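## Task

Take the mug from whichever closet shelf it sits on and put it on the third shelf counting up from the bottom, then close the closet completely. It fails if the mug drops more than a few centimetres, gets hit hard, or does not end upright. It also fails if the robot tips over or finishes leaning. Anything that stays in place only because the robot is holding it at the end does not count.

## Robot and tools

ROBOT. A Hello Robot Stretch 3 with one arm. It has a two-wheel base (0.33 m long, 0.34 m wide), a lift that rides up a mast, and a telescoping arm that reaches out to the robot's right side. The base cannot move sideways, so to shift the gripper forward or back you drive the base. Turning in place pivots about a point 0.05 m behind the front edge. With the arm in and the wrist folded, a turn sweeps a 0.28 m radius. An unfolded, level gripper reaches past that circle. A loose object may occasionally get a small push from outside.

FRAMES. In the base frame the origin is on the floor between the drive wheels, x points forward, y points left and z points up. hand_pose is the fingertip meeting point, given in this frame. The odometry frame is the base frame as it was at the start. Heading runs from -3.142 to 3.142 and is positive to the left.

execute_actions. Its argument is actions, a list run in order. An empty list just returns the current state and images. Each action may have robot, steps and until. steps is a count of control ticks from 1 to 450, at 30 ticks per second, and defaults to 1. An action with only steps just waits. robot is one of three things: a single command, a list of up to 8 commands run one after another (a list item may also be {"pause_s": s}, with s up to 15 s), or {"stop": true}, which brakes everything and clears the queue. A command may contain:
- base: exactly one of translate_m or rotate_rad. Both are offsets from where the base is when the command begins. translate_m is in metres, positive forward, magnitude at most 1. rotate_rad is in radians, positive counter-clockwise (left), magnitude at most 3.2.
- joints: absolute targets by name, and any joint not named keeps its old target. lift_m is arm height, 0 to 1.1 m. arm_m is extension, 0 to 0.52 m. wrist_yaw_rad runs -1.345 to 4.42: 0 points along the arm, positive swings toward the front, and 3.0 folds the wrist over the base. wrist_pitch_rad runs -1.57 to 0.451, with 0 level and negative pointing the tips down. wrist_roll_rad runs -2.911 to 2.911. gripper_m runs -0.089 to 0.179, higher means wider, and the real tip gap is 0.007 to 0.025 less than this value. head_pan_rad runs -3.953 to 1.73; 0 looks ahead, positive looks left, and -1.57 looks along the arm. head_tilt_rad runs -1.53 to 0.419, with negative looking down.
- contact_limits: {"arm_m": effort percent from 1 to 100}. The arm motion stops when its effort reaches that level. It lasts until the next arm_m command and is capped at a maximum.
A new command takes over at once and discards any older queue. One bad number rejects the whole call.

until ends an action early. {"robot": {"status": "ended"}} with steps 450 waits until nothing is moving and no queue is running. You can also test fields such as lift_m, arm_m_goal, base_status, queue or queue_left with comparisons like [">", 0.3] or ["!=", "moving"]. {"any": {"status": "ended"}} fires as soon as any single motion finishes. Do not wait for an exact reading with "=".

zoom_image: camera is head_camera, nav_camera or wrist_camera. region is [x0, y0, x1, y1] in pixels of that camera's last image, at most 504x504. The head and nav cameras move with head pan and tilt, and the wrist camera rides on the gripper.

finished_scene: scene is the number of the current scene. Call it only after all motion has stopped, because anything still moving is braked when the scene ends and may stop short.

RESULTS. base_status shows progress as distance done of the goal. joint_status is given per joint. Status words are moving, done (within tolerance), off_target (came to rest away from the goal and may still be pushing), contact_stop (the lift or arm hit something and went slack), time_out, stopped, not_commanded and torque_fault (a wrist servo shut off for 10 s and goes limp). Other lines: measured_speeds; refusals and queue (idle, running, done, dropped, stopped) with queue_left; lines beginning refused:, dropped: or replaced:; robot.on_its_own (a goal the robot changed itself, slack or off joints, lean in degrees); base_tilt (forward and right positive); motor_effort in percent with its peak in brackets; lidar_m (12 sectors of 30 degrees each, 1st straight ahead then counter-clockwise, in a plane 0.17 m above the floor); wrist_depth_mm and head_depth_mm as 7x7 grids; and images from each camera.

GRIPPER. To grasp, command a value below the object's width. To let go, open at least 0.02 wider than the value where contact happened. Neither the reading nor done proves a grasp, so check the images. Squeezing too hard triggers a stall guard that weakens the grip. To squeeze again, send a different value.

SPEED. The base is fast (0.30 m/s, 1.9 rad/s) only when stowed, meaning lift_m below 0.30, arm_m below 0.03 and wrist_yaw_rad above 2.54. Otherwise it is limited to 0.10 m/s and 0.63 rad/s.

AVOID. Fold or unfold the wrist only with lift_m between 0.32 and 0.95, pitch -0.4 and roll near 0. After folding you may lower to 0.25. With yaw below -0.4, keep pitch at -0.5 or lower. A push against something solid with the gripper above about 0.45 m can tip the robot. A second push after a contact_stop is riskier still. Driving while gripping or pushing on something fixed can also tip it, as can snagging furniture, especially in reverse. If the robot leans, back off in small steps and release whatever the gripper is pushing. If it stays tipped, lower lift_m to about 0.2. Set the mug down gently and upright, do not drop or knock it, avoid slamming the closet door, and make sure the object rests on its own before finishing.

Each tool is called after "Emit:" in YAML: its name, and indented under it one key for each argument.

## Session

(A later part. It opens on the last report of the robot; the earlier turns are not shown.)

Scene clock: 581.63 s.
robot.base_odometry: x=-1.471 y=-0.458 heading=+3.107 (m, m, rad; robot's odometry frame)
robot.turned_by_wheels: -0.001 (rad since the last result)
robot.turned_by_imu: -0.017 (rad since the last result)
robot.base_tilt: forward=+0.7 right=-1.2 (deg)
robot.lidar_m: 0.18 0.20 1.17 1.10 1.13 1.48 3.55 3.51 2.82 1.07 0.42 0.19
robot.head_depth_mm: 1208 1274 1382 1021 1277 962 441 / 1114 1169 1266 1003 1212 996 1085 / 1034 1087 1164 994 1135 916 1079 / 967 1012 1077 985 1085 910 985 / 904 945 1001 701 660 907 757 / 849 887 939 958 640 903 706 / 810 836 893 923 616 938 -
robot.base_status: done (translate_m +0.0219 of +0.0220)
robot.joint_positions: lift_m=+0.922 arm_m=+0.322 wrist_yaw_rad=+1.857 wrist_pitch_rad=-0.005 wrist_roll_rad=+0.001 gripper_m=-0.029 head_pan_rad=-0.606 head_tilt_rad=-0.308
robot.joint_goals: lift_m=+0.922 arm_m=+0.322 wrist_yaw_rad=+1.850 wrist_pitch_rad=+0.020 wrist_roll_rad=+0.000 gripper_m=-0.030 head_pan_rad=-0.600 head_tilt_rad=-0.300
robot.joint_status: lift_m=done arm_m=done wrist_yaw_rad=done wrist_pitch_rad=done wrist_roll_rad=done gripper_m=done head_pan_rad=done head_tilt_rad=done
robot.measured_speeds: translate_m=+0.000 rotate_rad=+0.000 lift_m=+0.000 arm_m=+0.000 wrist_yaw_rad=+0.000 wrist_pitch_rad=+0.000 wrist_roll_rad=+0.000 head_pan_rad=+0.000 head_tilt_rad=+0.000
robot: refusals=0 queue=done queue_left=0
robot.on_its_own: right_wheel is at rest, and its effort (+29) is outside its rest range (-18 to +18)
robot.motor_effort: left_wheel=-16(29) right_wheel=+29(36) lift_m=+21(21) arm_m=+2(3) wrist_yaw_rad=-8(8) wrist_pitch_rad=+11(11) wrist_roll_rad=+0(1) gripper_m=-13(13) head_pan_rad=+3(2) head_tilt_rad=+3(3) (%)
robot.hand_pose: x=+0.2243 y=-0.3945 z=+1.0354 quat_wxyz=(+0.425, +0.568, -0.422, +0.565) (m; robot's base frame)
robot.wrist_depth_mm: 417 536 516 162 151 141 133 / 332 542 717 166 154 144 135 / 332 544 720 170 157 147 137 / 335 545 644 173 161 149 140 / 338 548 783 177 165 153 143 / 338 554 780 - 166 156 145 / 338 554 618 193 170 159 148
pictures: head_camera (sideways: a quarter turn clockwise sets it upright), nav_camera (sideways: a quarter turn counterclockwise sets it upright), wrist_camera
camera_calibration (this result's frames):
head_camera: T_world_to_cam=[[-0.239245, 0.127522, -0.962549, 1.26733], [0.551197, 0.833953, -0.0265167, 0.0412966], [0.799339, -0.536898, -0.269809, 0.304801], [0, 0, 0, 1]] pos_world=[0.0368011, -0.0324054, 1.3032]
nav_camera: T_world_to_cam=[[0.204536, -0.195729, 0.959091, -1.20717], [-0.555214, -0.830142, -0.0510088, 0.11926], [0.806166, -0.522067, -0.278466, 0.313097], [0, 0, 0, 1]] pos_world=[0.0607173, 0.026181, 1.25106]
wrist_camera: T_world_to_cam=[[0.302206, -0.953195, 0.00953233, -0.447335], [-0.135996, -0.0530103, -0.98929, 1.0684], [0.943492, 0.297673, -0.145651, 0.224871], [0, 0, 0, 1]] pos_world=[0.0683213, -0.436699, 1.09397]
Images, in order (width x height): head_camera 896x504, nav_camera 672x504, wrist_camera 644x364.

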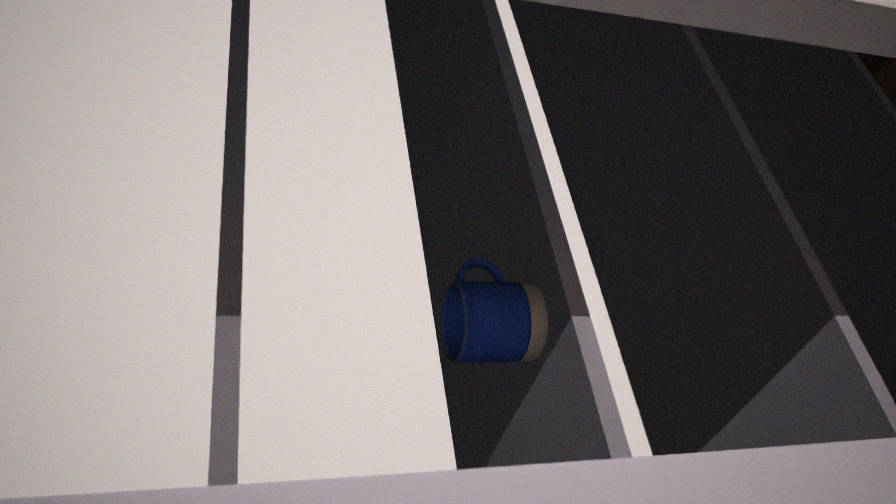

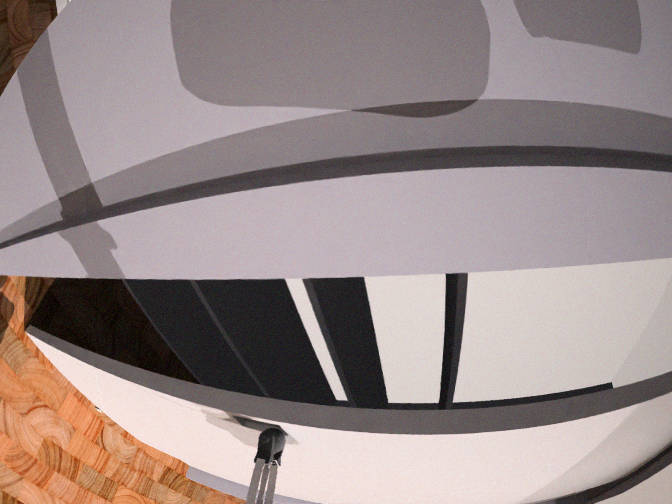

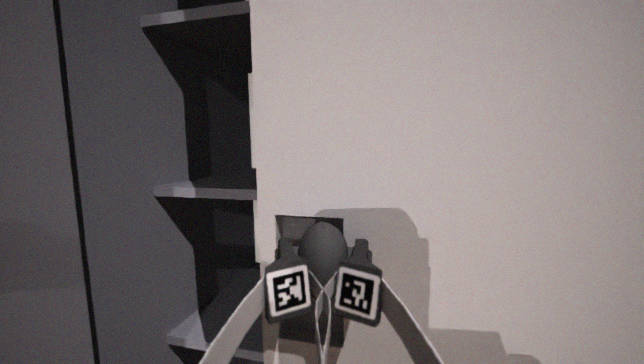

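Touching door near cup's right side. Retract.

Emit:
execute_actions:
  actions:
    - {"robot":{"joints":{"arm_m":0.1},"contact_limits":{"arm_m":18}}}
    - {"steps":450,"until":{"robot":{"status":"ended"}}}

Scene clock: 584.67 s.
robot.base_odometry: x=-1.471 y=-0.458 heading=+3.107 (m, m, rad; robot's odometry frame)
robot.turned_by_wheels: +0.000 (rad since the last result)
robot.turned_by_imu: -0.090 (rad since the last result)
robot.base_tilt: forward=+0.7 right=-1.1 (deg)
robot.lidar_m: 0.17 0.19 1.15 1.11 1.12 1.38 2.77 3.50 2.93 1.60 0.35 0.28
robot.head_depth_mm: - 285 297 320 351 390 438 / - - - 290 307 335 368 / - - - - 285 298 315 / - - - - - 286 296 / 950 994 1059 975 726 906 757 / 888 926 977 692 640 903 729 / 830 858 906 919 630 894 701
robot.base_status: done (translate_m +0.0219 of +0.0220)
robot.joint_positions: lift_m=+0.922 arm_m=+0.101 wrist_yaw_rad=+1.828 wrist_pitch_rad=-0.006 wrist_roll_rad=+0.001 gripper_m=-0.029 head_pan_rad=-0.606 head_tilt_rad=-0.308
robot.joint_goals: lift_m=+0.922 arm_m=+0.100 wrist_yaw_rad=+1.850 wrist_pitch_rad=+0.020 wrist_roll_rad=+0.000 gripper_m=-0.030 head_pan_rad=-0.600 head_tilt_rad=-0.300
robot.joint_status: lift_m=done arm_m=done wrist_yaw_rad=done wrist_pitch_rad=done wrist_roll_rad=done gripper_m=done head_pan_rad=done head_tilt_rad=done
robot.measured_speeds: translate_m=+0.000 rotate_rad=+0.000 lift_m=+0.000 arm_m=+0.000 wrist_yaw_rad=+0.000 wrist_pitch_rad=+0.000 wrist_roll_rad=+0.000 head_pan_rad=+0.000 head_tilt_rad=+0.000
robot: refusals=0 queue=done queue_left=0
robot.motor_effort: left_wheel=-11(61) right_wheel=+30(35) lift_m=+21(21) arm_m=-7(9) wrist_yaw_rad=+22(61) wrist_pitch_rad=+12(12) wrist_roll_rad=+0(0) gripper_m=-14(18) head_pan_rad=+1(3) head_tilt_rad=+3(3) (%)
robot.contact_limits: arm_m 18 (drawing in: default 18, maximum 30; extending or still: default 25, maximum 41)
robot.hand_pose: x=+0.2263 y=-0.1806 z=+1.0351 quat_wxyz=(+0.434, +0.562, -0.430, +0.558) (m; robot's base frame)
robot.wrist_depth_mm: 158 206 511 156 150 145 140 / 159 207 572 159 154 148 143 / 159 207 575 162 157 151 146 / 162 208 510 166 161 154 148 / 163 208 579 173 163 158 152 / 164 208 578 - 166 161 155 / 166 208 529 188 173 165 158
pictures: head_camera (sideways: a quarter turn clockwise sets it upright), nav_camera (sideways: a quarter turn counterclockwise sets it upright), wrist_camera
camera_calibration (this result's frames):
head_camera: T_world_to_cam=[[-0.239201, 0.127491, -0.962564, 1.26735], [0.551196, 0.833954, -0.026518, 0.0412982], [0.799353, -0.536905, -0.269755, 0.304731], [0, 0, 0, 1]] pos_world=[0.0368012, -0.0324053, 1.3032]
nav_camera: T_world_to_cam=[[0.204492, -0.195698, 0.959106, -1.20719], [-0.555209, -0.830145, -0.0510079, 0.119259], [0.80618, -0.522074, -0.278412, 0.313027], [0, 0, 0, 1]] pos_world=[0.0607196, 0.0261795, 1.25106]
wrist_camera: T_world_to_cam=[[0.274, -0.961683, 0.00952035, -0.239252], [-0.138603, -0.0492823, -0.989121, 1.0808], [0.95169, 0.2697, -0.146795, 0.15357], [0, 0, 0, 1]] pos_world=[0.0692066, -0.218238, 1.09386]
Images, in order (width x height): head_camera 896x504, nav_camera 672x504, wrist_camera 644x364.

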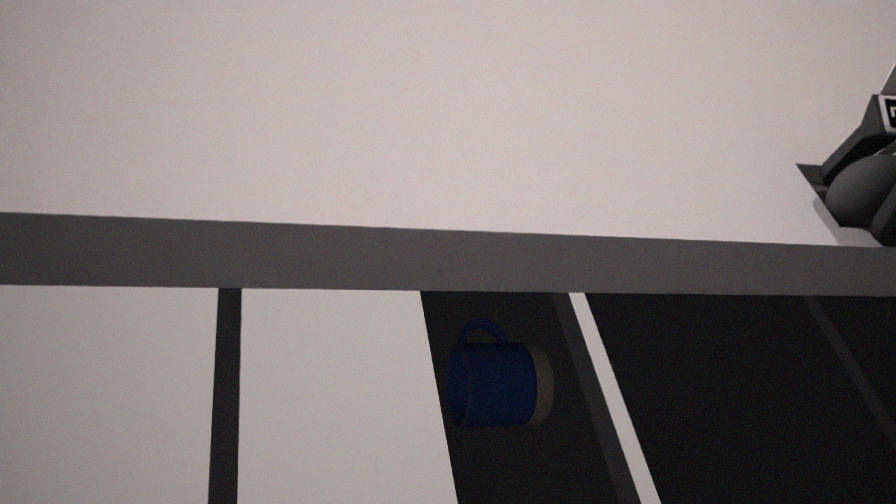

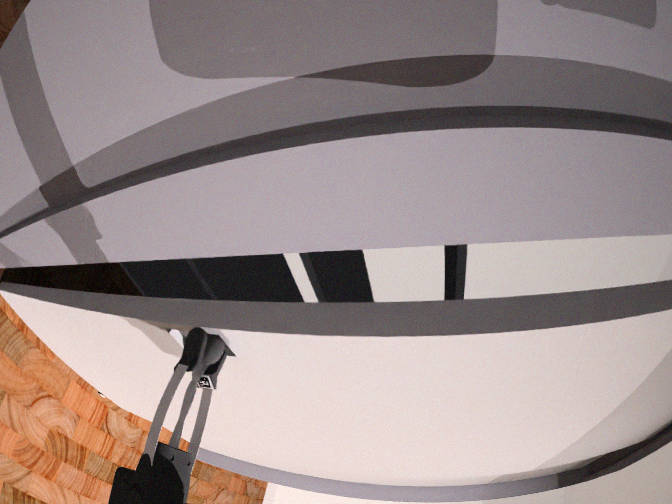

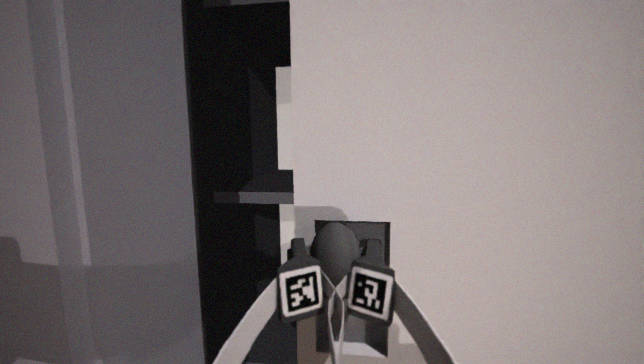

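Emit:
execute_actions:
  actions:
    - {"robot":{"joints":{"arm_m":0.0,"wrist_yaw_rad":1.9},"contact_limits":{"arm_m":18}}}
    - {"steps":450,"until":{"robot":{"status":"ended"}}}

Scene clock: 586.83 s.
robot.base_odometry: x=-1.471 y=-0.458 heading=+3.107 (m, m, rad; robot's odometry frame)
robot.turned_by_wheels: +0.000 (rad since the last result)
robot.turned_by_imu: -0.295 (rad since the last result)
robot.base_tilt: forward=+0.5 right=-1.1 (deg)
robot.lidar_m: 0.15 0.16 0.17 1.15 1.14 1.19 1.73 3.88 3.52 2.70 0.56 0.24
robot.head_depth_mm: 459 508 571 651 759 912 1438 / 364 394 431 475 531 600 694 / 303 321 346 374 408 446 497 / - 287 297 309 331 356 387 / - - - - 291 301 317 / - - - - - - - / - - - - - - -
robot.base_status: done (translate_m +0.0219 of +0.0220)
robot.joint_positions: lift_m=+0.922 arm_m=+0.003 wrist_yaw_rad=+1.885 wrist_pitch_rad=-0.008 wrist_roll_rad=+0.001 gripper_m=-0.029 head_pan_rad=-0.606 head_tilt_rad=-0.308
robot.joint_goals: lift_m=+0.922 arm_m=+0.000 wrist_yaw_rad=+1.900 wrist_pitch_rad=+0.020 wrist_roll_rad=+0.000 gripper_m=-0.030 head_pan_rad=-0.600 head_tilt_rad=-0.300
robot.joint_status: lift_m=done arm_m=done wrist_yaw_rad=done wrist_pitch_rad=done wrist_roll_rad=done gripper_m=done head_pan_rad=done head_tilt_rad=done
robot.measured_speeds: translate_m=+0.000 rotate_rad=+0.000 lift_m=+0.000 arm_m=+0.000 wrist_yaw_rad=+0.000 wrist_pitch_rad=+0.000 wrist_roll_rad=+0.000 head_pan_rad=+0.000 head_tilt_rad=+0.000
robot: refusals=0 queue=done queue_left=0
robot.on_its_own: right_wheel is at rest, and its effort (+26) is outside its rest range (-18 to +18); wrist_yaw_rad is at rest, and its effort (+15) is outside its rest range (-12 to +12)
robot.motor_effort: left_wheel=-1(21) right_wheel=+26(30) lift_m=+21(21) arm_m=-9(7) wrist_yaw_rad=+15(52) wrist_pitch_rad=+12(13) wrist_roll_rad=+0(0) gripper_m=-15(16) head_pan_rad=+2(3) head_tilt_rad=+3(3) (%)
robot.contact_limits: arm_m 18 (drawing in: default 18, maximum 30; extending or still: default 25, maximum 41)
robot.hand_pose: x=+0.2222 y=-0.0690 z=+1.0349 quat_wxyz=(+0.418, +0.574, -0.413, +0.570) (m; robot's base frame)
robot.wrist_depth_mm: 119 159 551 159 163 169 174 / 121 159 758 163 167 174 179 / 124 157 861 167 171 177 183 / 125 155 623 170 175 181 188 / 128 155 894 184 180 186 192 / 131 153 723 - 184 190 198 / 134 152 554 193 188 195 203
pictures: head_camera (sideways: a quarter turn clockwise sets it upright), nav_camera (sideways: a quarter turn counterclockwise sets it upright), wrist_camera
camera_calibration (this result's frames):
head_camera: T_world_to_cam=[[-0.239201, 0.127491, -0.962564, 1.26735], [0.551196, 0.833954, -0.026518, 0.0412982], [0.799353, -0.536904, -0.269755, 0.304731], [0, 0, 0, 1]] pos_world=[0.0368012, -0.0324053, 1.3032]
nav_camera: T_world_to_cam=[[0.204492, -0.195698, 0.959106, -1.20719], [-0.555209, -0.830146, -0.0510079, 0.119259], [0.80618, -0.522073, -0.278412, 0.313027], [0, 0, 0, 1]] pos_world=[0.0607196, 0.0261796, 1.25106]
wrist_camera: T_world_to_cam=[[0.328347, -0.944509, 0.00950564, -0.141645], [-0.136601, -0.0574406, -0.988959, 1.08428], [0.934628, 0.323423, -0.147881, 0.135983], [0, 0, 0, 1]] pos_world=[0.0675287, -0.115483, 1.09376]
Images, in order (width x height): head_camera 896x504, nav_camera 672x504, wrist_camera 644x364.

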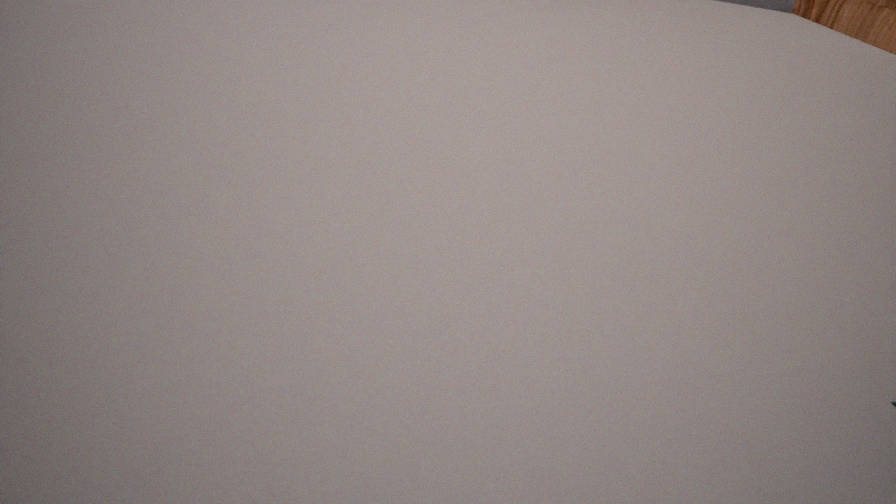

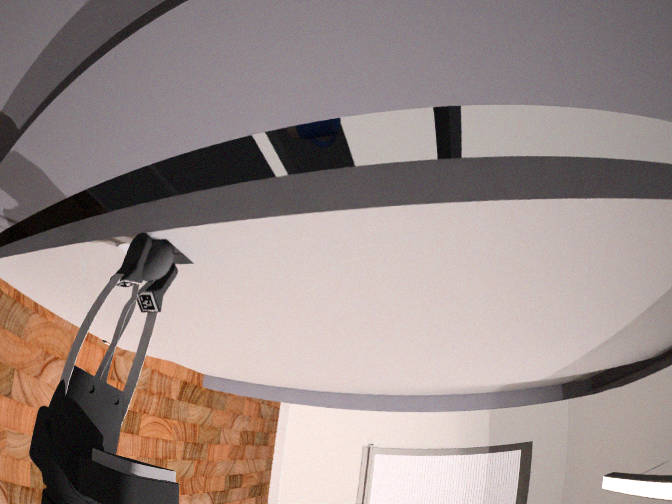

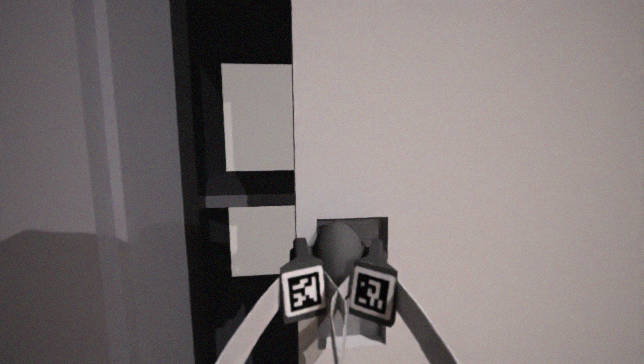

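Emit:
execute_actions:
  actions:
    - {"robot":[{"base":{"translate_m":-0.012}},{"base":{"rotate_rad":0.15}}]}
    - {"steps":200,"until":{"robot":{"status":"ended"}}}

Scene clock: 590.67 s.
robot.base_odometry: x=-1.459 y=-0.459 heading=-3.026 (m, m, rad; robot's odometry frame)
robot.turned_by_wheels: +0.150 (rad since the last result)
robot.turned_by_imu: +0.030 (rad since the last result)
robot.base_tilt: forward=+0.6 right=-1.2 (deg)
robot.lidar_m: 0.16 0.15 0.18 1.15 1.13 1.21 1.79 3.53 3.41 2.69 0.53 0.24
robot.head_depth_mm: 425 468 522 591 681 806 990 / 344 372 406 446 496 558 639 / 296 309 332 358 390 427 473 / - - 292 302 321 346 375 / - - - - 287 297 311 / - - - - - - - / - - - - - - -
robot.base_status: done (rotate_rad +0.1495 of +0.1500)
robot.joint_positions: lift_m=+0.922 arm_m=+0.003 wrist_yaw_rad=+1.861 wrist_pitch_rad=-0.008 wrist_roll_rad=+0.001 gripper_m=-0.029 head_pan_rad=-0.606 head_tilt_rad=-0.306
robot.joint_goals: lift_m=+0.922 arm_m=+0.000 wrist_yaw_rad=+1.859 wrist_pitch_rad=+0.020 wrist_roll_rad=+0.000 gripper_m=-0.030 head_pan_rad=-0.600 head_tilt_rad=-0.300
robot.joint_status: lift_m=done arm_m=done wrist_yaw_rad=done wrist_pitch_rad=done wrist_roll_rad=done gripper_m=done head_pan_rad=done head_tilt_rad=done
robot.measured_speeds: translate_m=+0.000 rotate_rad=+0.000 lift_m=+0.000 arm_m=+0.000 wrist_yaw_rad=+0.000 wrist_pitch_rad=+0.000 wrist_roll_rad=+0.000 head_pan_rad=+0.000 head_tilt_rad=+0.000
robot: refusals=0 queue=done queue_left=0
robot.on_its_own: wrist_yaw_rad is held at +1.859, not at your +1.900, by its stall guard, which is not easing now; right_wheel is at rest, and its effort (+25) is outside its rest range (-18 to +18)
robot.motor_effort: left_wheel=+1(23) right_wheel=+25(33) lift_m=+21(21) arm_m=-5(8) wrist_yaw_rad=-4(34) wrist_pitch_rad=+12(14) wrist_roll_rad=+0(0) gripper_m=-13(17) head_pan_rad=+2(1) head_tilt_rad=+3(3) (%)
robot.contact_limits: arm_m 18 (drawing in: default 18, maximum 30; extending or still: default 25, maximum 41)
robot.hand_pose: x=+0.2240 y=-0.0744 z=+1.0349 quat_wxyz=(+0.425, +0.569, -0.420, +0.565) (m; robot's base frame)
robot.wrist_depth_mm: 120 162 553 160 163 168 173 / 122 161 775 163 168 172 178 / 125 160 846 167 171 176 182 / 126 158 618 170 175 181 186 / 129 157 861 175 179 185 191 / 132 156 715 - 184 190 196 / 135 155 556 192 189 195 201
pictures: head_camera (sideways: a quarter turn clockwise sets it upright), nav_camera (sideways: a quarter turn counterclockwise sets it upright), wrist_camera
camera_calibration (this result's frames):
head_camera: T_world_to_cam=[[-0.237685, 0.126388, -0.963084, 1.26802], [0.551107, 0.834012, -0.0265612, 0.0413551], [0.799867, -0.537076, -0.267886, 0.302295], [0, 0, 0, 1]] pos_world=[0.0368041, -0.032399, 1.30329]
nav_camera: T_world_to_cam=[[0.202993, -0.194605, 0.959647, -1.20789], [-0.554996, -0.830289, -0.0509751, 0.119215], [0.806705, -0.522253, -0.276548, 0.310598], [0, 0, 0, 1]] pos_world=[0.0607965, 0.026132, 1.25112]
wrist_camera: T_world_to_cam=[[0.306044, -0.951971, 0.00944862, -0.14282], [-0.137918, -0.0541543, -0.988962, 1.08475], [0.941974, 0.301363, -0.147867, 0.132748], [0, 0, 0, 1]] pos_world=[0.0682713, -0.117222, 1.09376]
Images, in order (width x height): head_camera 896x504, nav_camera 672x504, wrist_camera 644x364.

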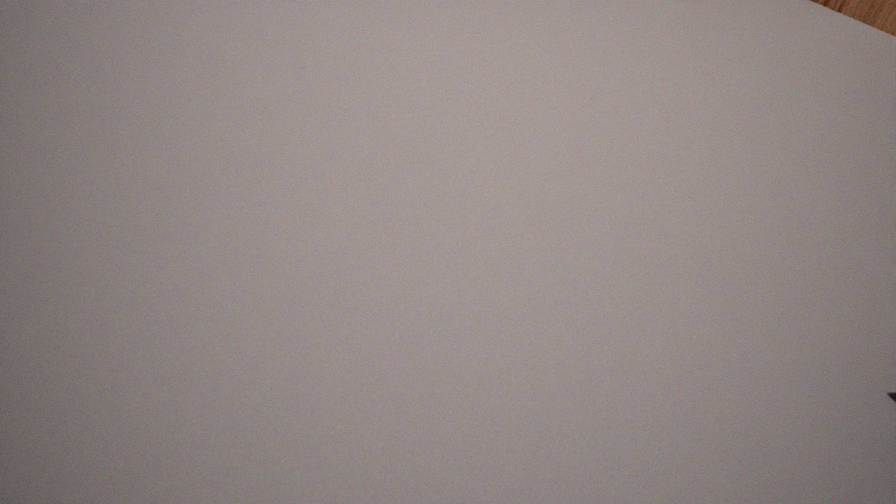

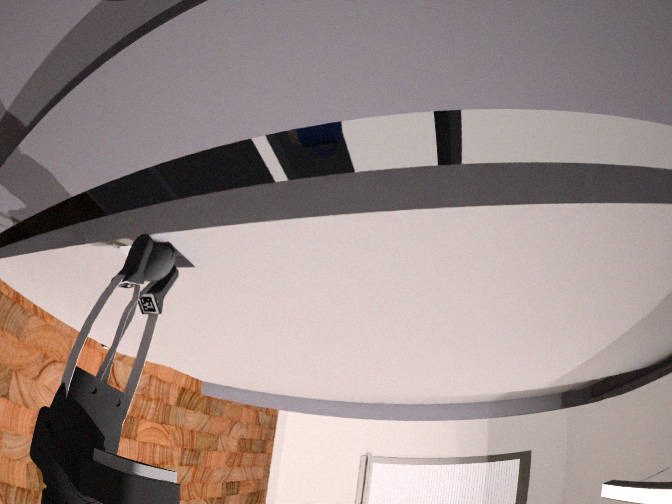

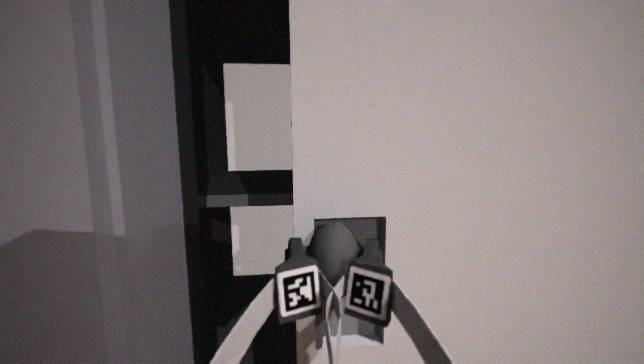

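Emit:
execute_actions:
  actions:
    - {"robot":[{"base":{"translate_m":-0.35}},{"base":{"rotate_rad":0.38},"joints":{"wrist_yaw_rad":1.57,"arm_m":0.15,"head_pan_rad":-0.3,"head_tilt_rad":-0.2}},{"base":{"translate_m":0.2}}]}
    - {"steps":450,"until":{"robot":{"status":"ended"}}}

Scene clock: 602.10 s.
robot.base_odometry: x=-1.287 y=-0.513 heading=-2.646 (m, m, rad; robot's odometry frame)
robot.turned_by_wheels: +0.380 (rad since the last result)
robot.turned_by_imu: +0.375 (rad since the last result)
robot.base_tilt: forward=+0.7 right=-1.3 (deg)
robot.lidar_m: 0.28 1.05 1.05 0.99 1.02 1.36 3.37 3.45 2.93 1.63 0.45 0.30
robot.head_depth_mm: - - - - 756 976 832 / - - - - - 284 294 / - - - - - 284 293 / - - - - - - 289 / - - - - - - 284 / - - - - - - - / - - - - - - -
robot.base_status: done (translate_m +0.2000 of +0.2000)
robot.joint_positions: lift_m=+0.922 arm_m=+0.150 wrist_yaw_rad=+1.572 wrist_pitch_rad=-0.005 wrist_roll_rad=+0.001 gripper_m=-0.029 head_pan_rad=-0.307 head_tilt_rad=-0.211
robot.joint_goals: lift_m=+0.922 arm_m=+0.150 wrist_yaw_rad=+1.570 wrist_pitch_rad=+0.020 wrist_roll_rad=+0.000 gripper_m=-0.030 head_pan_rad=-0.300 head_tilt_rad=-0.200
robot.joint_status: lift_m=done arm_m=done wrist_yaw_rad=done wrist_pitch_rad=done wrist_roll_rad=done gripper_m=done head_pan_rad=done head_tilt_rad=done
robot.measured_speeds: translate_m=+0.000 rotate_rad=+0.000 lift_m=+0.000 arm_m=+0.000 wrist_yaw_rad=+0.000 wrist_pitch_rad=+0.000 wrist_roll_rad=+0.000 head_pan_rad=+0.000 head_tilt_rad=+0.000
robot: refusals=0 queue=done queue_left=0
robot.motor_effort: left_wheel=-3(11) right_wheel=+2(24) lift_m=+21(21) arm_m=+3(5) wrist_yaw_rad=-1(5) wrist_pitch_rad=+11(13) wrist_roll_rad=+0(0) gripper_m=-13(13) head_pan_rad=+3(20) head_tilt_rad=+4(13) (%)
robot.hand_pose: x=+0.2348 y=-0.2945 z=+1.0355 quat_wxyz=(+0.501, +0.502, -0.498, +0.499) (m; robot's base frame)
robot.wrist_depth_mm: 205 196 523 226 225 227 227 / 209 200 698 230 229 231 231 / 215 204 697 235 236 235 237 / 220 208 553 239 241 242 243 / 225 213 681 254 246 246 248 / 231 217 330 - 252 253 253 / 235 223 306 258 259 258 260
pictures: head_camera (sideways: a quarter turn clockwise sets it upright), nav_camera (sideways: a quarter turn counterclockwise sets it upright), wrist_camera
camera_calibration (this result's frames):
head_camera: T_world_to_cam=[[-0.175922, 0.022666, -0.984143, 1.29518], [0.283267, 0.958616, -0.0285577, 0.0455916], [0.942768, -0.2838, -0.175062, 0.180604], [0, 0, 0, 1]] pos_world=[0.0446689, -0.0218062, 1.30756]
nav_camera: T_world_to_cam=[[0.163147, -0.0981628, 0.981706, -1.23649], [-0.28103, -0.95844, -0.0491329, 0.115152], [0.94573, -0.267873, -0.183953, 0.18923], [0, 0, 0, 1]] pos_world=[0.0551293, 0.0396786, 1.25433]
wrist_camera: T_world_to_cam=[[0.0212137, -0.99973, 0.00950214, -0.30292], [-0.145131, -0.0124829, -0.989334, 1.08932], [0.989185, 0.0196084, -0.145356, 0.0923537], [0, 0, 0, 1]] pos_world=[0.0731641, -0.291052, 1.094]
Images, in order (width x height): head_camera 896x504, nav_camera 672x504, wrist_camera 644x364.

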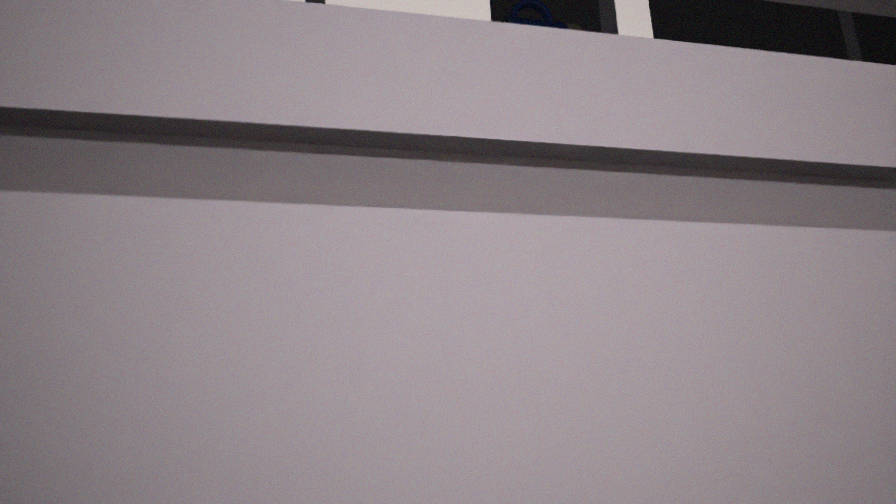

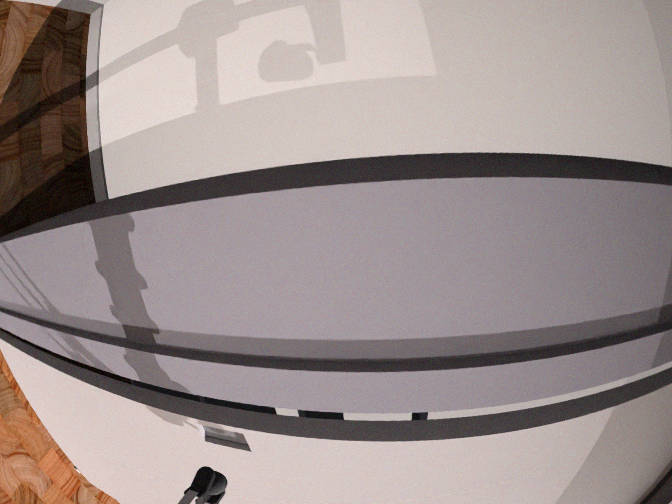

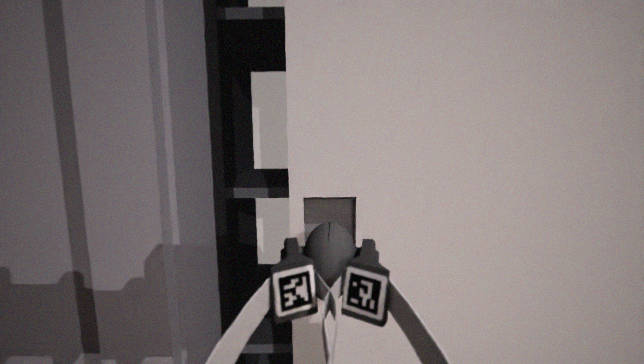

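Emit:
execute_actions:
  actions:
    - {"robot":[{"joints":{"arm_m":0.19,"wrist_yaw_rad":1.72}},{"base":{"translate_m":0.065}}]}
    - {"steps":450,"until":{"robot":{"status":"ended"}}}

Scene clock: 605.47 s.
robot.base_odometry: x=-1.344 y=-0.544 heading=-2.646 (m, m, rad; robot's odometry frame)
robot.turned_by_wheels: +0.000 (rad since the last result)
robot.turned_by_imu: +0.000 (rad since the last result)
robot.base_tilt: forward=+0.7 right=-1.2 (deg)
robot.lidar_m: 0.22 0.98 1.05 0.99 1.02 1.35 3.37 3.52 2.93 1.32 0.36 0.23
robot.head_depth_mm: - - - - - - - / - - - - - - - / - - - - - - - / - - - - - - - / - - - - - - - / - - - - - - - / - - - - - - -
robot.base_status: done (translate_m +0.0650 of +0.0650)
robot.joint_positions: lift_m=+0.922 arm_m=+0.190 wrist_yaw_rad=+1.717 wrist_pitch_rad=-0.005 wrist_roll_rad=+0.001 gripper_m=-0.029 head_pan_rad=-0.307 head_tilt_rad=-0.211
robot.joint_goals: lift_m=+0.922 arm_m=+0.190 wrist_yaw_rad=+1.720 wrist_pitch_rad=+0.020 wrist_roll_rad=+0.000 gripper_m=-0.030 head_pan_rad=-0.300 head_tilt_rad=-0.200
robot.joint_status: lift_m=done arm_m=done wrist_yaw_rad=done wrist_pitch_rad=done wrist_roll_rad=done gripper_m=done head_pan_rad=done head_tilt_rad=done
robot.measured_speeds: translate_m=+0.000 rotate_rad=+0.000 lift_m=+0.000 arm_m=+0.000 wrist_yaw_rad=+0.000 wrist_pitch_rad=+0.000 wrist_roll_rad=+0.000 head_pan_rad=+0.000 head_tilt_rad=+0.000
robot: refusals=0 queue=done queue_left=0
robot.motor_effort: left_wheel=-2(4) right_wheel=+2(7) lift_m=+21(21) arm_m=+4(2) wrist_yaw_rad=+3(1) wrist_pitch_rad=+11(11) wrist_roll_rad=+0(0) gripper_m=-13(12) head_pan_rad=+2(2) head_tilt_rad=+5(4) (%)
robot.hand_pose: x=+0.2320 y=-0.2973 z=+1.0355 quat_wxyz=(+0.464, +0.537, -0.461, +0.534) (m; robot's base frame)
robot.wrist_depth_mm: 154 180 476 166 160 154 148 / 158 180 524 169 163 157 152 / 161 180 529 173 166 160 155 / 166 181 518 177 170 164 157 / 170 181 532 185 174 166 160 / 175 185 407 - 176 170 164 / 179 188 281 194 183 174 167
pictures: head_camera (sideways: a quarter turn clockwise sets it upright), nav_camera (sideways: a quarter turn counterclockwise sets it upright), wrist_camera
camera_calibration (this result's frames):
head_camera: T_world_to_cam=[[-0.17587, 0.0226495, -0.984153, 1.2952], [0.283269, 0.958615, -0.0285588, 0.045593], [0.942777, -0.283803, -0.175007, 0.180532], [0, 0, 0, 1]] pos_world=[0.0446686, -0.0218062, 1.30757]
nav_camera: T_world_to_cam=[[0.163095, -0.0981463, 0.981717, -1.2365], [-0.281027, -0.958441, -0.0491317, 0.11515], [0.94574, -0.267876, -0.183899, 0.189159], [0, 0, 0, 1]] pos_world=[0.0551318, 0.0396778, 1.25434]
wrist_camera: T_world_to_cam=[[0.16608, -0.986066, 0.00950194, -0.335235], [-0.141782, -0.0334134, -0.989334, 1.08188], [0.975866, 0.162962, -0.145356, 0.140827], [0, 0, 0, 1]] pos_world=[0.0716399, -0.317364, 1.094]
Images, in order (width x height): head_camera 896x504, nav_camera 672x504, wrist_camera 644x364.

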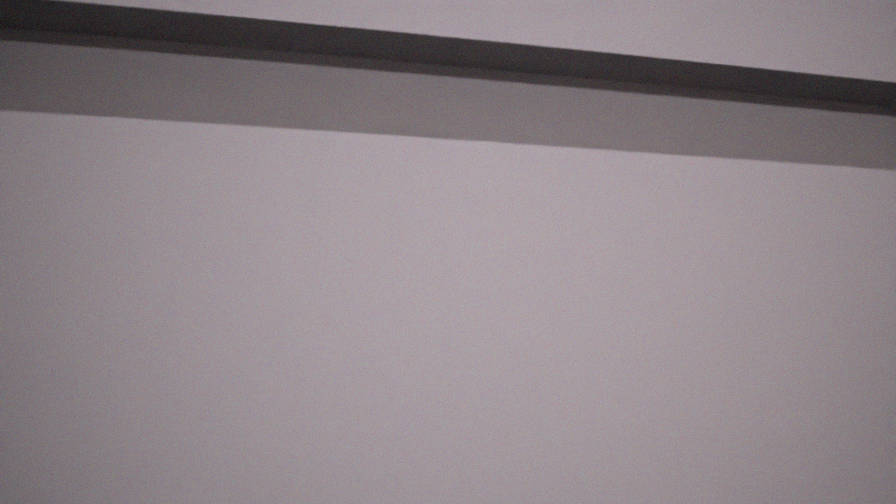

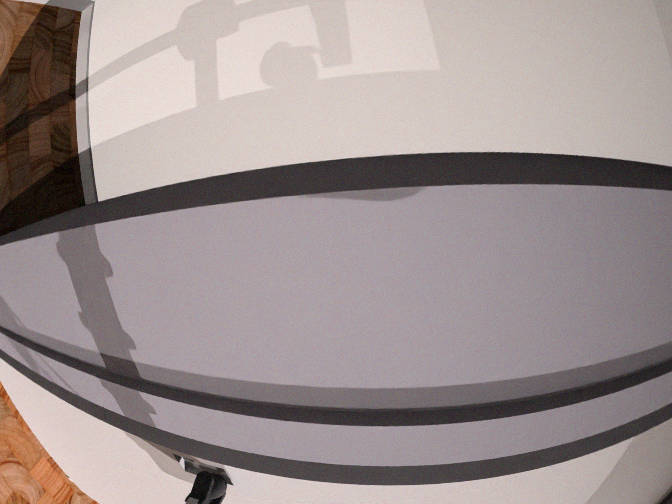

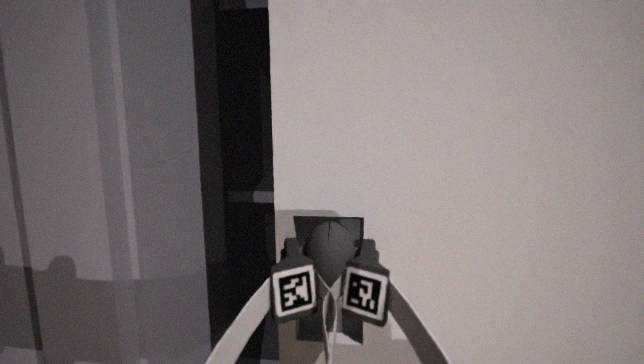

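Emit:
execute_actions:
  actions:
    - {"robot":[{"base":{"translate_m":0.01}},{"joints":{"arm_m":0.1},"contact_limits":{"arm_m":18}}]}
    - {"steps":450,"until":{"robot":{"status":"ended"}}}

Scene clock: 608.37 s.
robot.base_odometry: x=-1.353 y=-0.549 heading=-2.646 (m, m, rad; robot's odometry frame)
robot.turned_by_wheels: +0.000 (rad since the last result)
robot.turned_by_imu: -0.015 (rad since the last result)
robot.base_tilt: forward=+0.7 right=-1.3 (deg)
robot.lidar_m: 0.21 0.97 1.05 1.00 1.02 1.33 3.20 3.52 2.94 1.36 0.34 0.22
robot.head_depth_mm: - - - - - - - / - - - - - - - / - - - - - - - / - - - - - - - / - - - - - - - / - - - - - - - / - - - - - - -
robot.base_status: done (translate_m +0.0100 of +0.0100)
robot.joint_positions: lift_m=+0.922 arm_m=+0.100 wrist_yaw_rad=+1.726 wrist_pitch_rad=-0.005 wrist_roll_rad=+0.001 gripper_m=-0.029 head_pan_rad=-0.307 head_tilt_rad=-0.209
robot.joint_goals: lift_m=+0.922 arm_m=+0.100 wrist_yaw_rad=+1.720 wrist_pitch_rad=+0.020 wrist_roll_rad=+0.000 gripper_m=-0.030 head_pan_rad=-0.300 head_tilt_rad=-0.200
robot.joint_status: lift_m=done arm_m=done wrist_yaw_rad=done wrist_pitch_rad=done wrist_roll_rad=done gripper_m=done head_pan_rad=done head_tilt_rad=done
robot.measured_speeds: translate_m=+0.000 rotate_rad=+0.000 lift_m=+0.000 arm_m=+0.000 wrist_yaw_rad=+0.000 wrist_pitch_rad=+0.000 wrist_roll_rad=+0.000 head_pan_rad=+0.000 head_tilt_rad=+0.000
robot: refusals=0 queue=done queue_left=0
robot.motor_effort: left_wheel=-1(33) right_wheel=+9(33) lift_m=+21(21) arm_m=-2(7) wrist_yaw_rad=-7(60) wrist_pitch_rad=+11(11) wrist_roll_rad=+0(0) gripper_m=-11(19) head_pan_rad=+3(2) head_tilt_rad=+4(4) (%)
robot.contact_limits: arm_m 18 (drawing in: default 18, maximum 30; extending or still: default 25, maximum 41)
robot.hand_pose: x=+0.2317 y=-0.2057 z=+1.0356 quat_wxyz=(+0.461, +0.539, -0.458, +0.536) (m; robot's base frame)
robot.wrist_depth_mm: 155 136 132 157 151 146 141 / 159 154 136 160 154 149 144 / 163 157 138 164 158 152 147 / 168 161 142 167 161 155 150 / 171 165 144 171 165 158 153 / 176 170 148 - 167 162 156 / 181 174 153 181 173 166 159
pictures: head_camera (sideways: a quarter turn clockwise sets it upright), nav_camera (sideways: a quarter turn counterclockwise sets it upright), wrist_camera
camera_calibration (this result's frames):
head_camera: T_world_to_cam=[[-0.174551, 0.0221927, -0.984398, 1.29551], [0.283103, 0.958663, -0.0285865, 0.0456301], [0.943072, -0.283676, -0.173618, 0.178722], [0, 0, 0, 1]] pos_world=[0.0446656, -0.0217955, 1.30763]
nav_camera: T_world_to_cam=[[0.161795, -0.0976933, 0.981977, -1.23683], [-0.280757, -0.958522, -0.049101, 0.115109], [0.946043, -0.267753, -0.182512, 0.187353], [0, 0, 0, 1]] pos_world=[0.0551873, 0.039668, 1.25439]
wrist_camera: T_world_to_cam=[[0.175027, -0.984517, 0.00959941, -0.246646], [-0.141315, -0.0347694, -0.989354, 1.08457], [0.974369, 0.171807, -0.145212, 0.128248], [0, 0, 0, 1]] pos_world=[0.0714734, -0.227151, 1.09401]
Images, in order (width x height): head_camera 896x504, nav_camera 672x504, wrist_camera 644x364.

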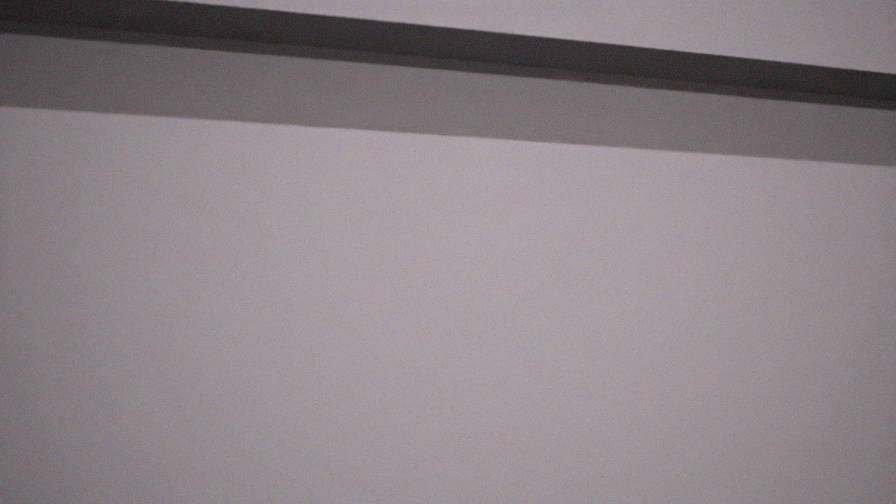

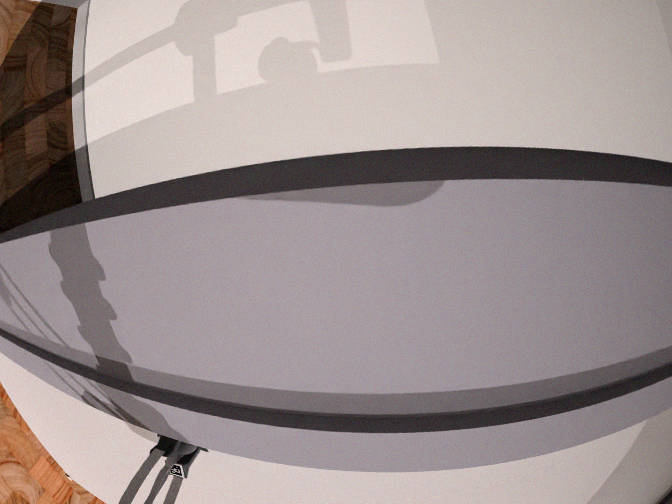

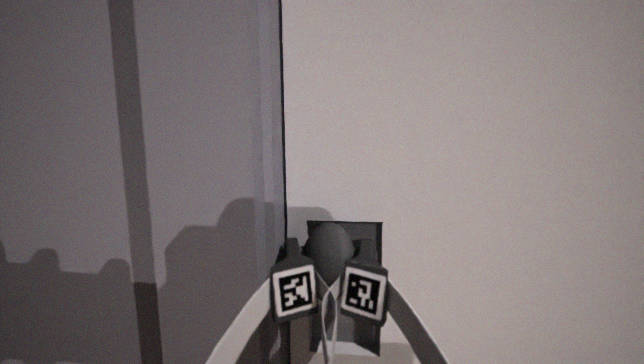

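Emit:
execute_actions:
  actions:
    - {"robot":{"joints":{"arm_m":0.075,"wrist_yaw_rad":1.78},"contact_limits":{"arm_m":14}}}
    - {"steps":450,"until":{"robot":{"status":"ended"}}}
    - {"robot":[{"base":{"translate_m":-0.15}},{"joints":{"wrist_yaw_rad":1.57,"arm_m":0.12}}]}
    - {"steps":450,"until":{"robot":{"status":"ended"}}}

Scene clock: 614.57 s.
robot.base_odometry: x=-1.221 y=-0.478 heading=-2.645 (m, m, rad; robot's odometry frame)
robot.turned_by_wheels: +0.000 (rad since the last result)
robot.turned_by_imu: -0.029 (rad since the last result)
robot.base_tilt: forward=+0.7 right=-1.2 (deg)
robot.lidar_m: 0.35 1.11 1.05 0.98 1.00 1.29 2.89 3.39 2.98 2.79 0.58 0.37
robot.head_depth_mm: 348 362 378 395 415 436 459 / 304 317 360 378 396 415 443 / 293 303 316 329 343 359 377 / 295 306 318 328 342 356 371 / 286 296 307 319 332 346 361 / - 287 296 308 320 332 347 / - - 287 297 308 320 333
robot.base_status: done (translate_m -0.1500 of -0.1500)
robot.joint_positions: lift_m=+0.922 arm_m=+0.120 wrist_yaw_rad=+1.572 wrist_pitch_rad=-0.004 wrist_roll_rad=+0.001 gripper_m=-0.029 head_pan_rad=-0.307 head_tilt_rad=-0.209
robot.joint_goals: lift_m=+0.922 arm_m=+0.120 wrist_yaw_rad=+1.570 wrist_pitch_rad=+0.020 wrist_roll_rad=+0.000 gripper_m=-0.030 head_pan_rad=-0.300 head_tilt_rad=-0.200
robot.joint_status: lift_m=done arm_m=done wrist_yaw_rad=done wrist_pitch_rad=done wrist_roll_rad=done gripper_m=done head_pan_rad=done head_tilt_rad=done
robot.measured_speeds: translate_m=+0.000 rotate_rad=+0.000 lift_m=+0.000 arm_m=+0.000 wrist_yaw_rad=+0.000 wrist_pitch_rad=+0.000 wrist_roll_rad=+0.000 head_pan_rad=+0.000 head_tilt_rad=+0.000
robot: refusals=0 queue=done queue_left=0
robot.motor_effort: left_wheel=+1(23) right_wheel=+0(27) lift_m=+21(21) arm_m=+3(8) wrist_yaw_rad=-2(69) wrist_pitch_rad=+11(11) wrist_roll_rad=+0(0) gripper_m=-12(20) head_pan_rad=+3(3) head_tilt_rad=+4(4) (%)
robot.hand_pose: x=+0.2348 y=-0.2643 z=+1.0359 quat_wxyz=(+0.501, +0.502, -0.499, +0.499) (m; robot's base frame)
robot.wrist_depth_mm: 271 273 280 300 303 309 314 / 277 277 284 304 311 315 320 / 282 285 291 313 318 324 329 / 290 290 292 318 324 330 335 / 295 296 290 325 331 336 343 / 302 304 296 - 341 347 351 / 310 312 303 345 350 357 361
pictures: head_camera (sideways: a quarter turn clockwise sets it upright), nav_camera (sideways: a quarter turn counterclockwise sets it upright), wrist_camera
replaced: robot.wrist_yaw_rad: its motion had ended off_target
camera_calibration (this result's frames):
head_camera: T_world_to_cam=[[-0.174487, 0.0221725, -0.98441, 1.29552], [0.283105, 0.958663, -0.0285878, 0.0456318], [0.943083, -0.283679, -0.173551, 0.178635], [0, 0, 0, 1]] pos_world=[0.0446652, -0.0217954, 1.30763]
nav_camera: T_world_to_cam=[[0.161732, -0.0976731, 0.981989, -1.23685], [-0.280754, -0.958523, -0.0490995, 0.115107], [0.946055, -0.267756, -0.182446, 0.187266], [0, 0, 0, 1]] pos_world=[0.0551904, 0.0396671, 1.25439]
wrist_camera: T_world_to_cam=[[0.0218452, -0.999713, 0.00980844, -0.273229], [-0.143789, -0.0128505, -0.989525, 1.08982], [0.989367, 0.0202061, -0.144028, 0.0905185], [0, 0, 0, 1]] pos_world=[0.0731171, -0.260975, 1.09412]
Images, in order (width x height): head_camera 896x504, nav_camera 672x504, wrist_camera 644x364.

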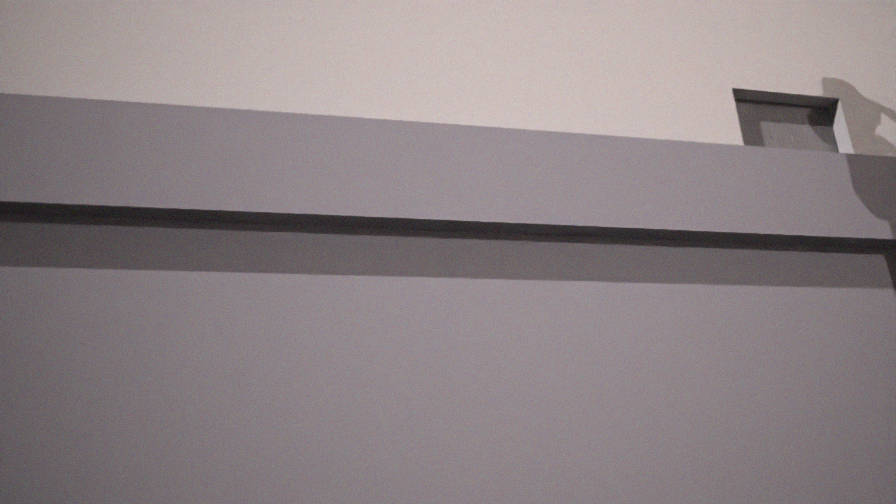

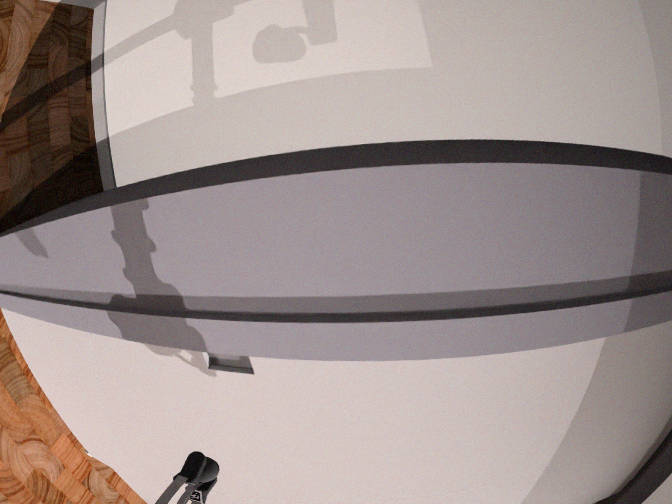

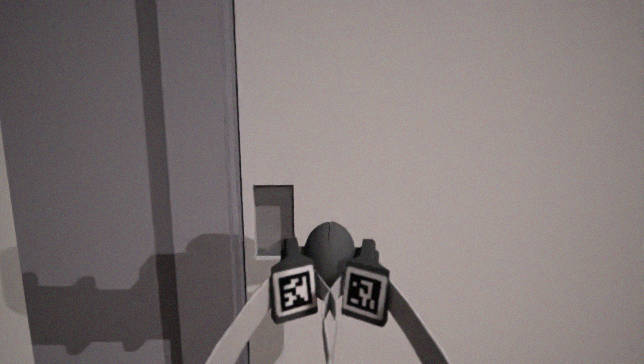

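Emit:
zoom_image:
  camera: "wrist_camera"
  region: [200,60,320,240]

Region (200, 60, 320, 240) of wrist_camera's 644x364 image, scaled by 2.800.

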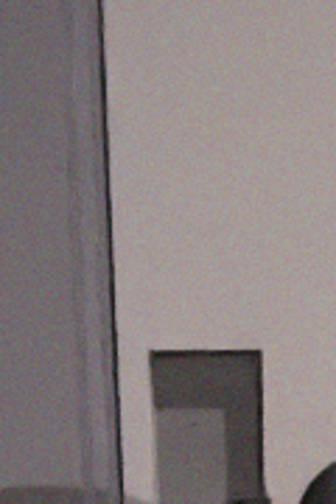

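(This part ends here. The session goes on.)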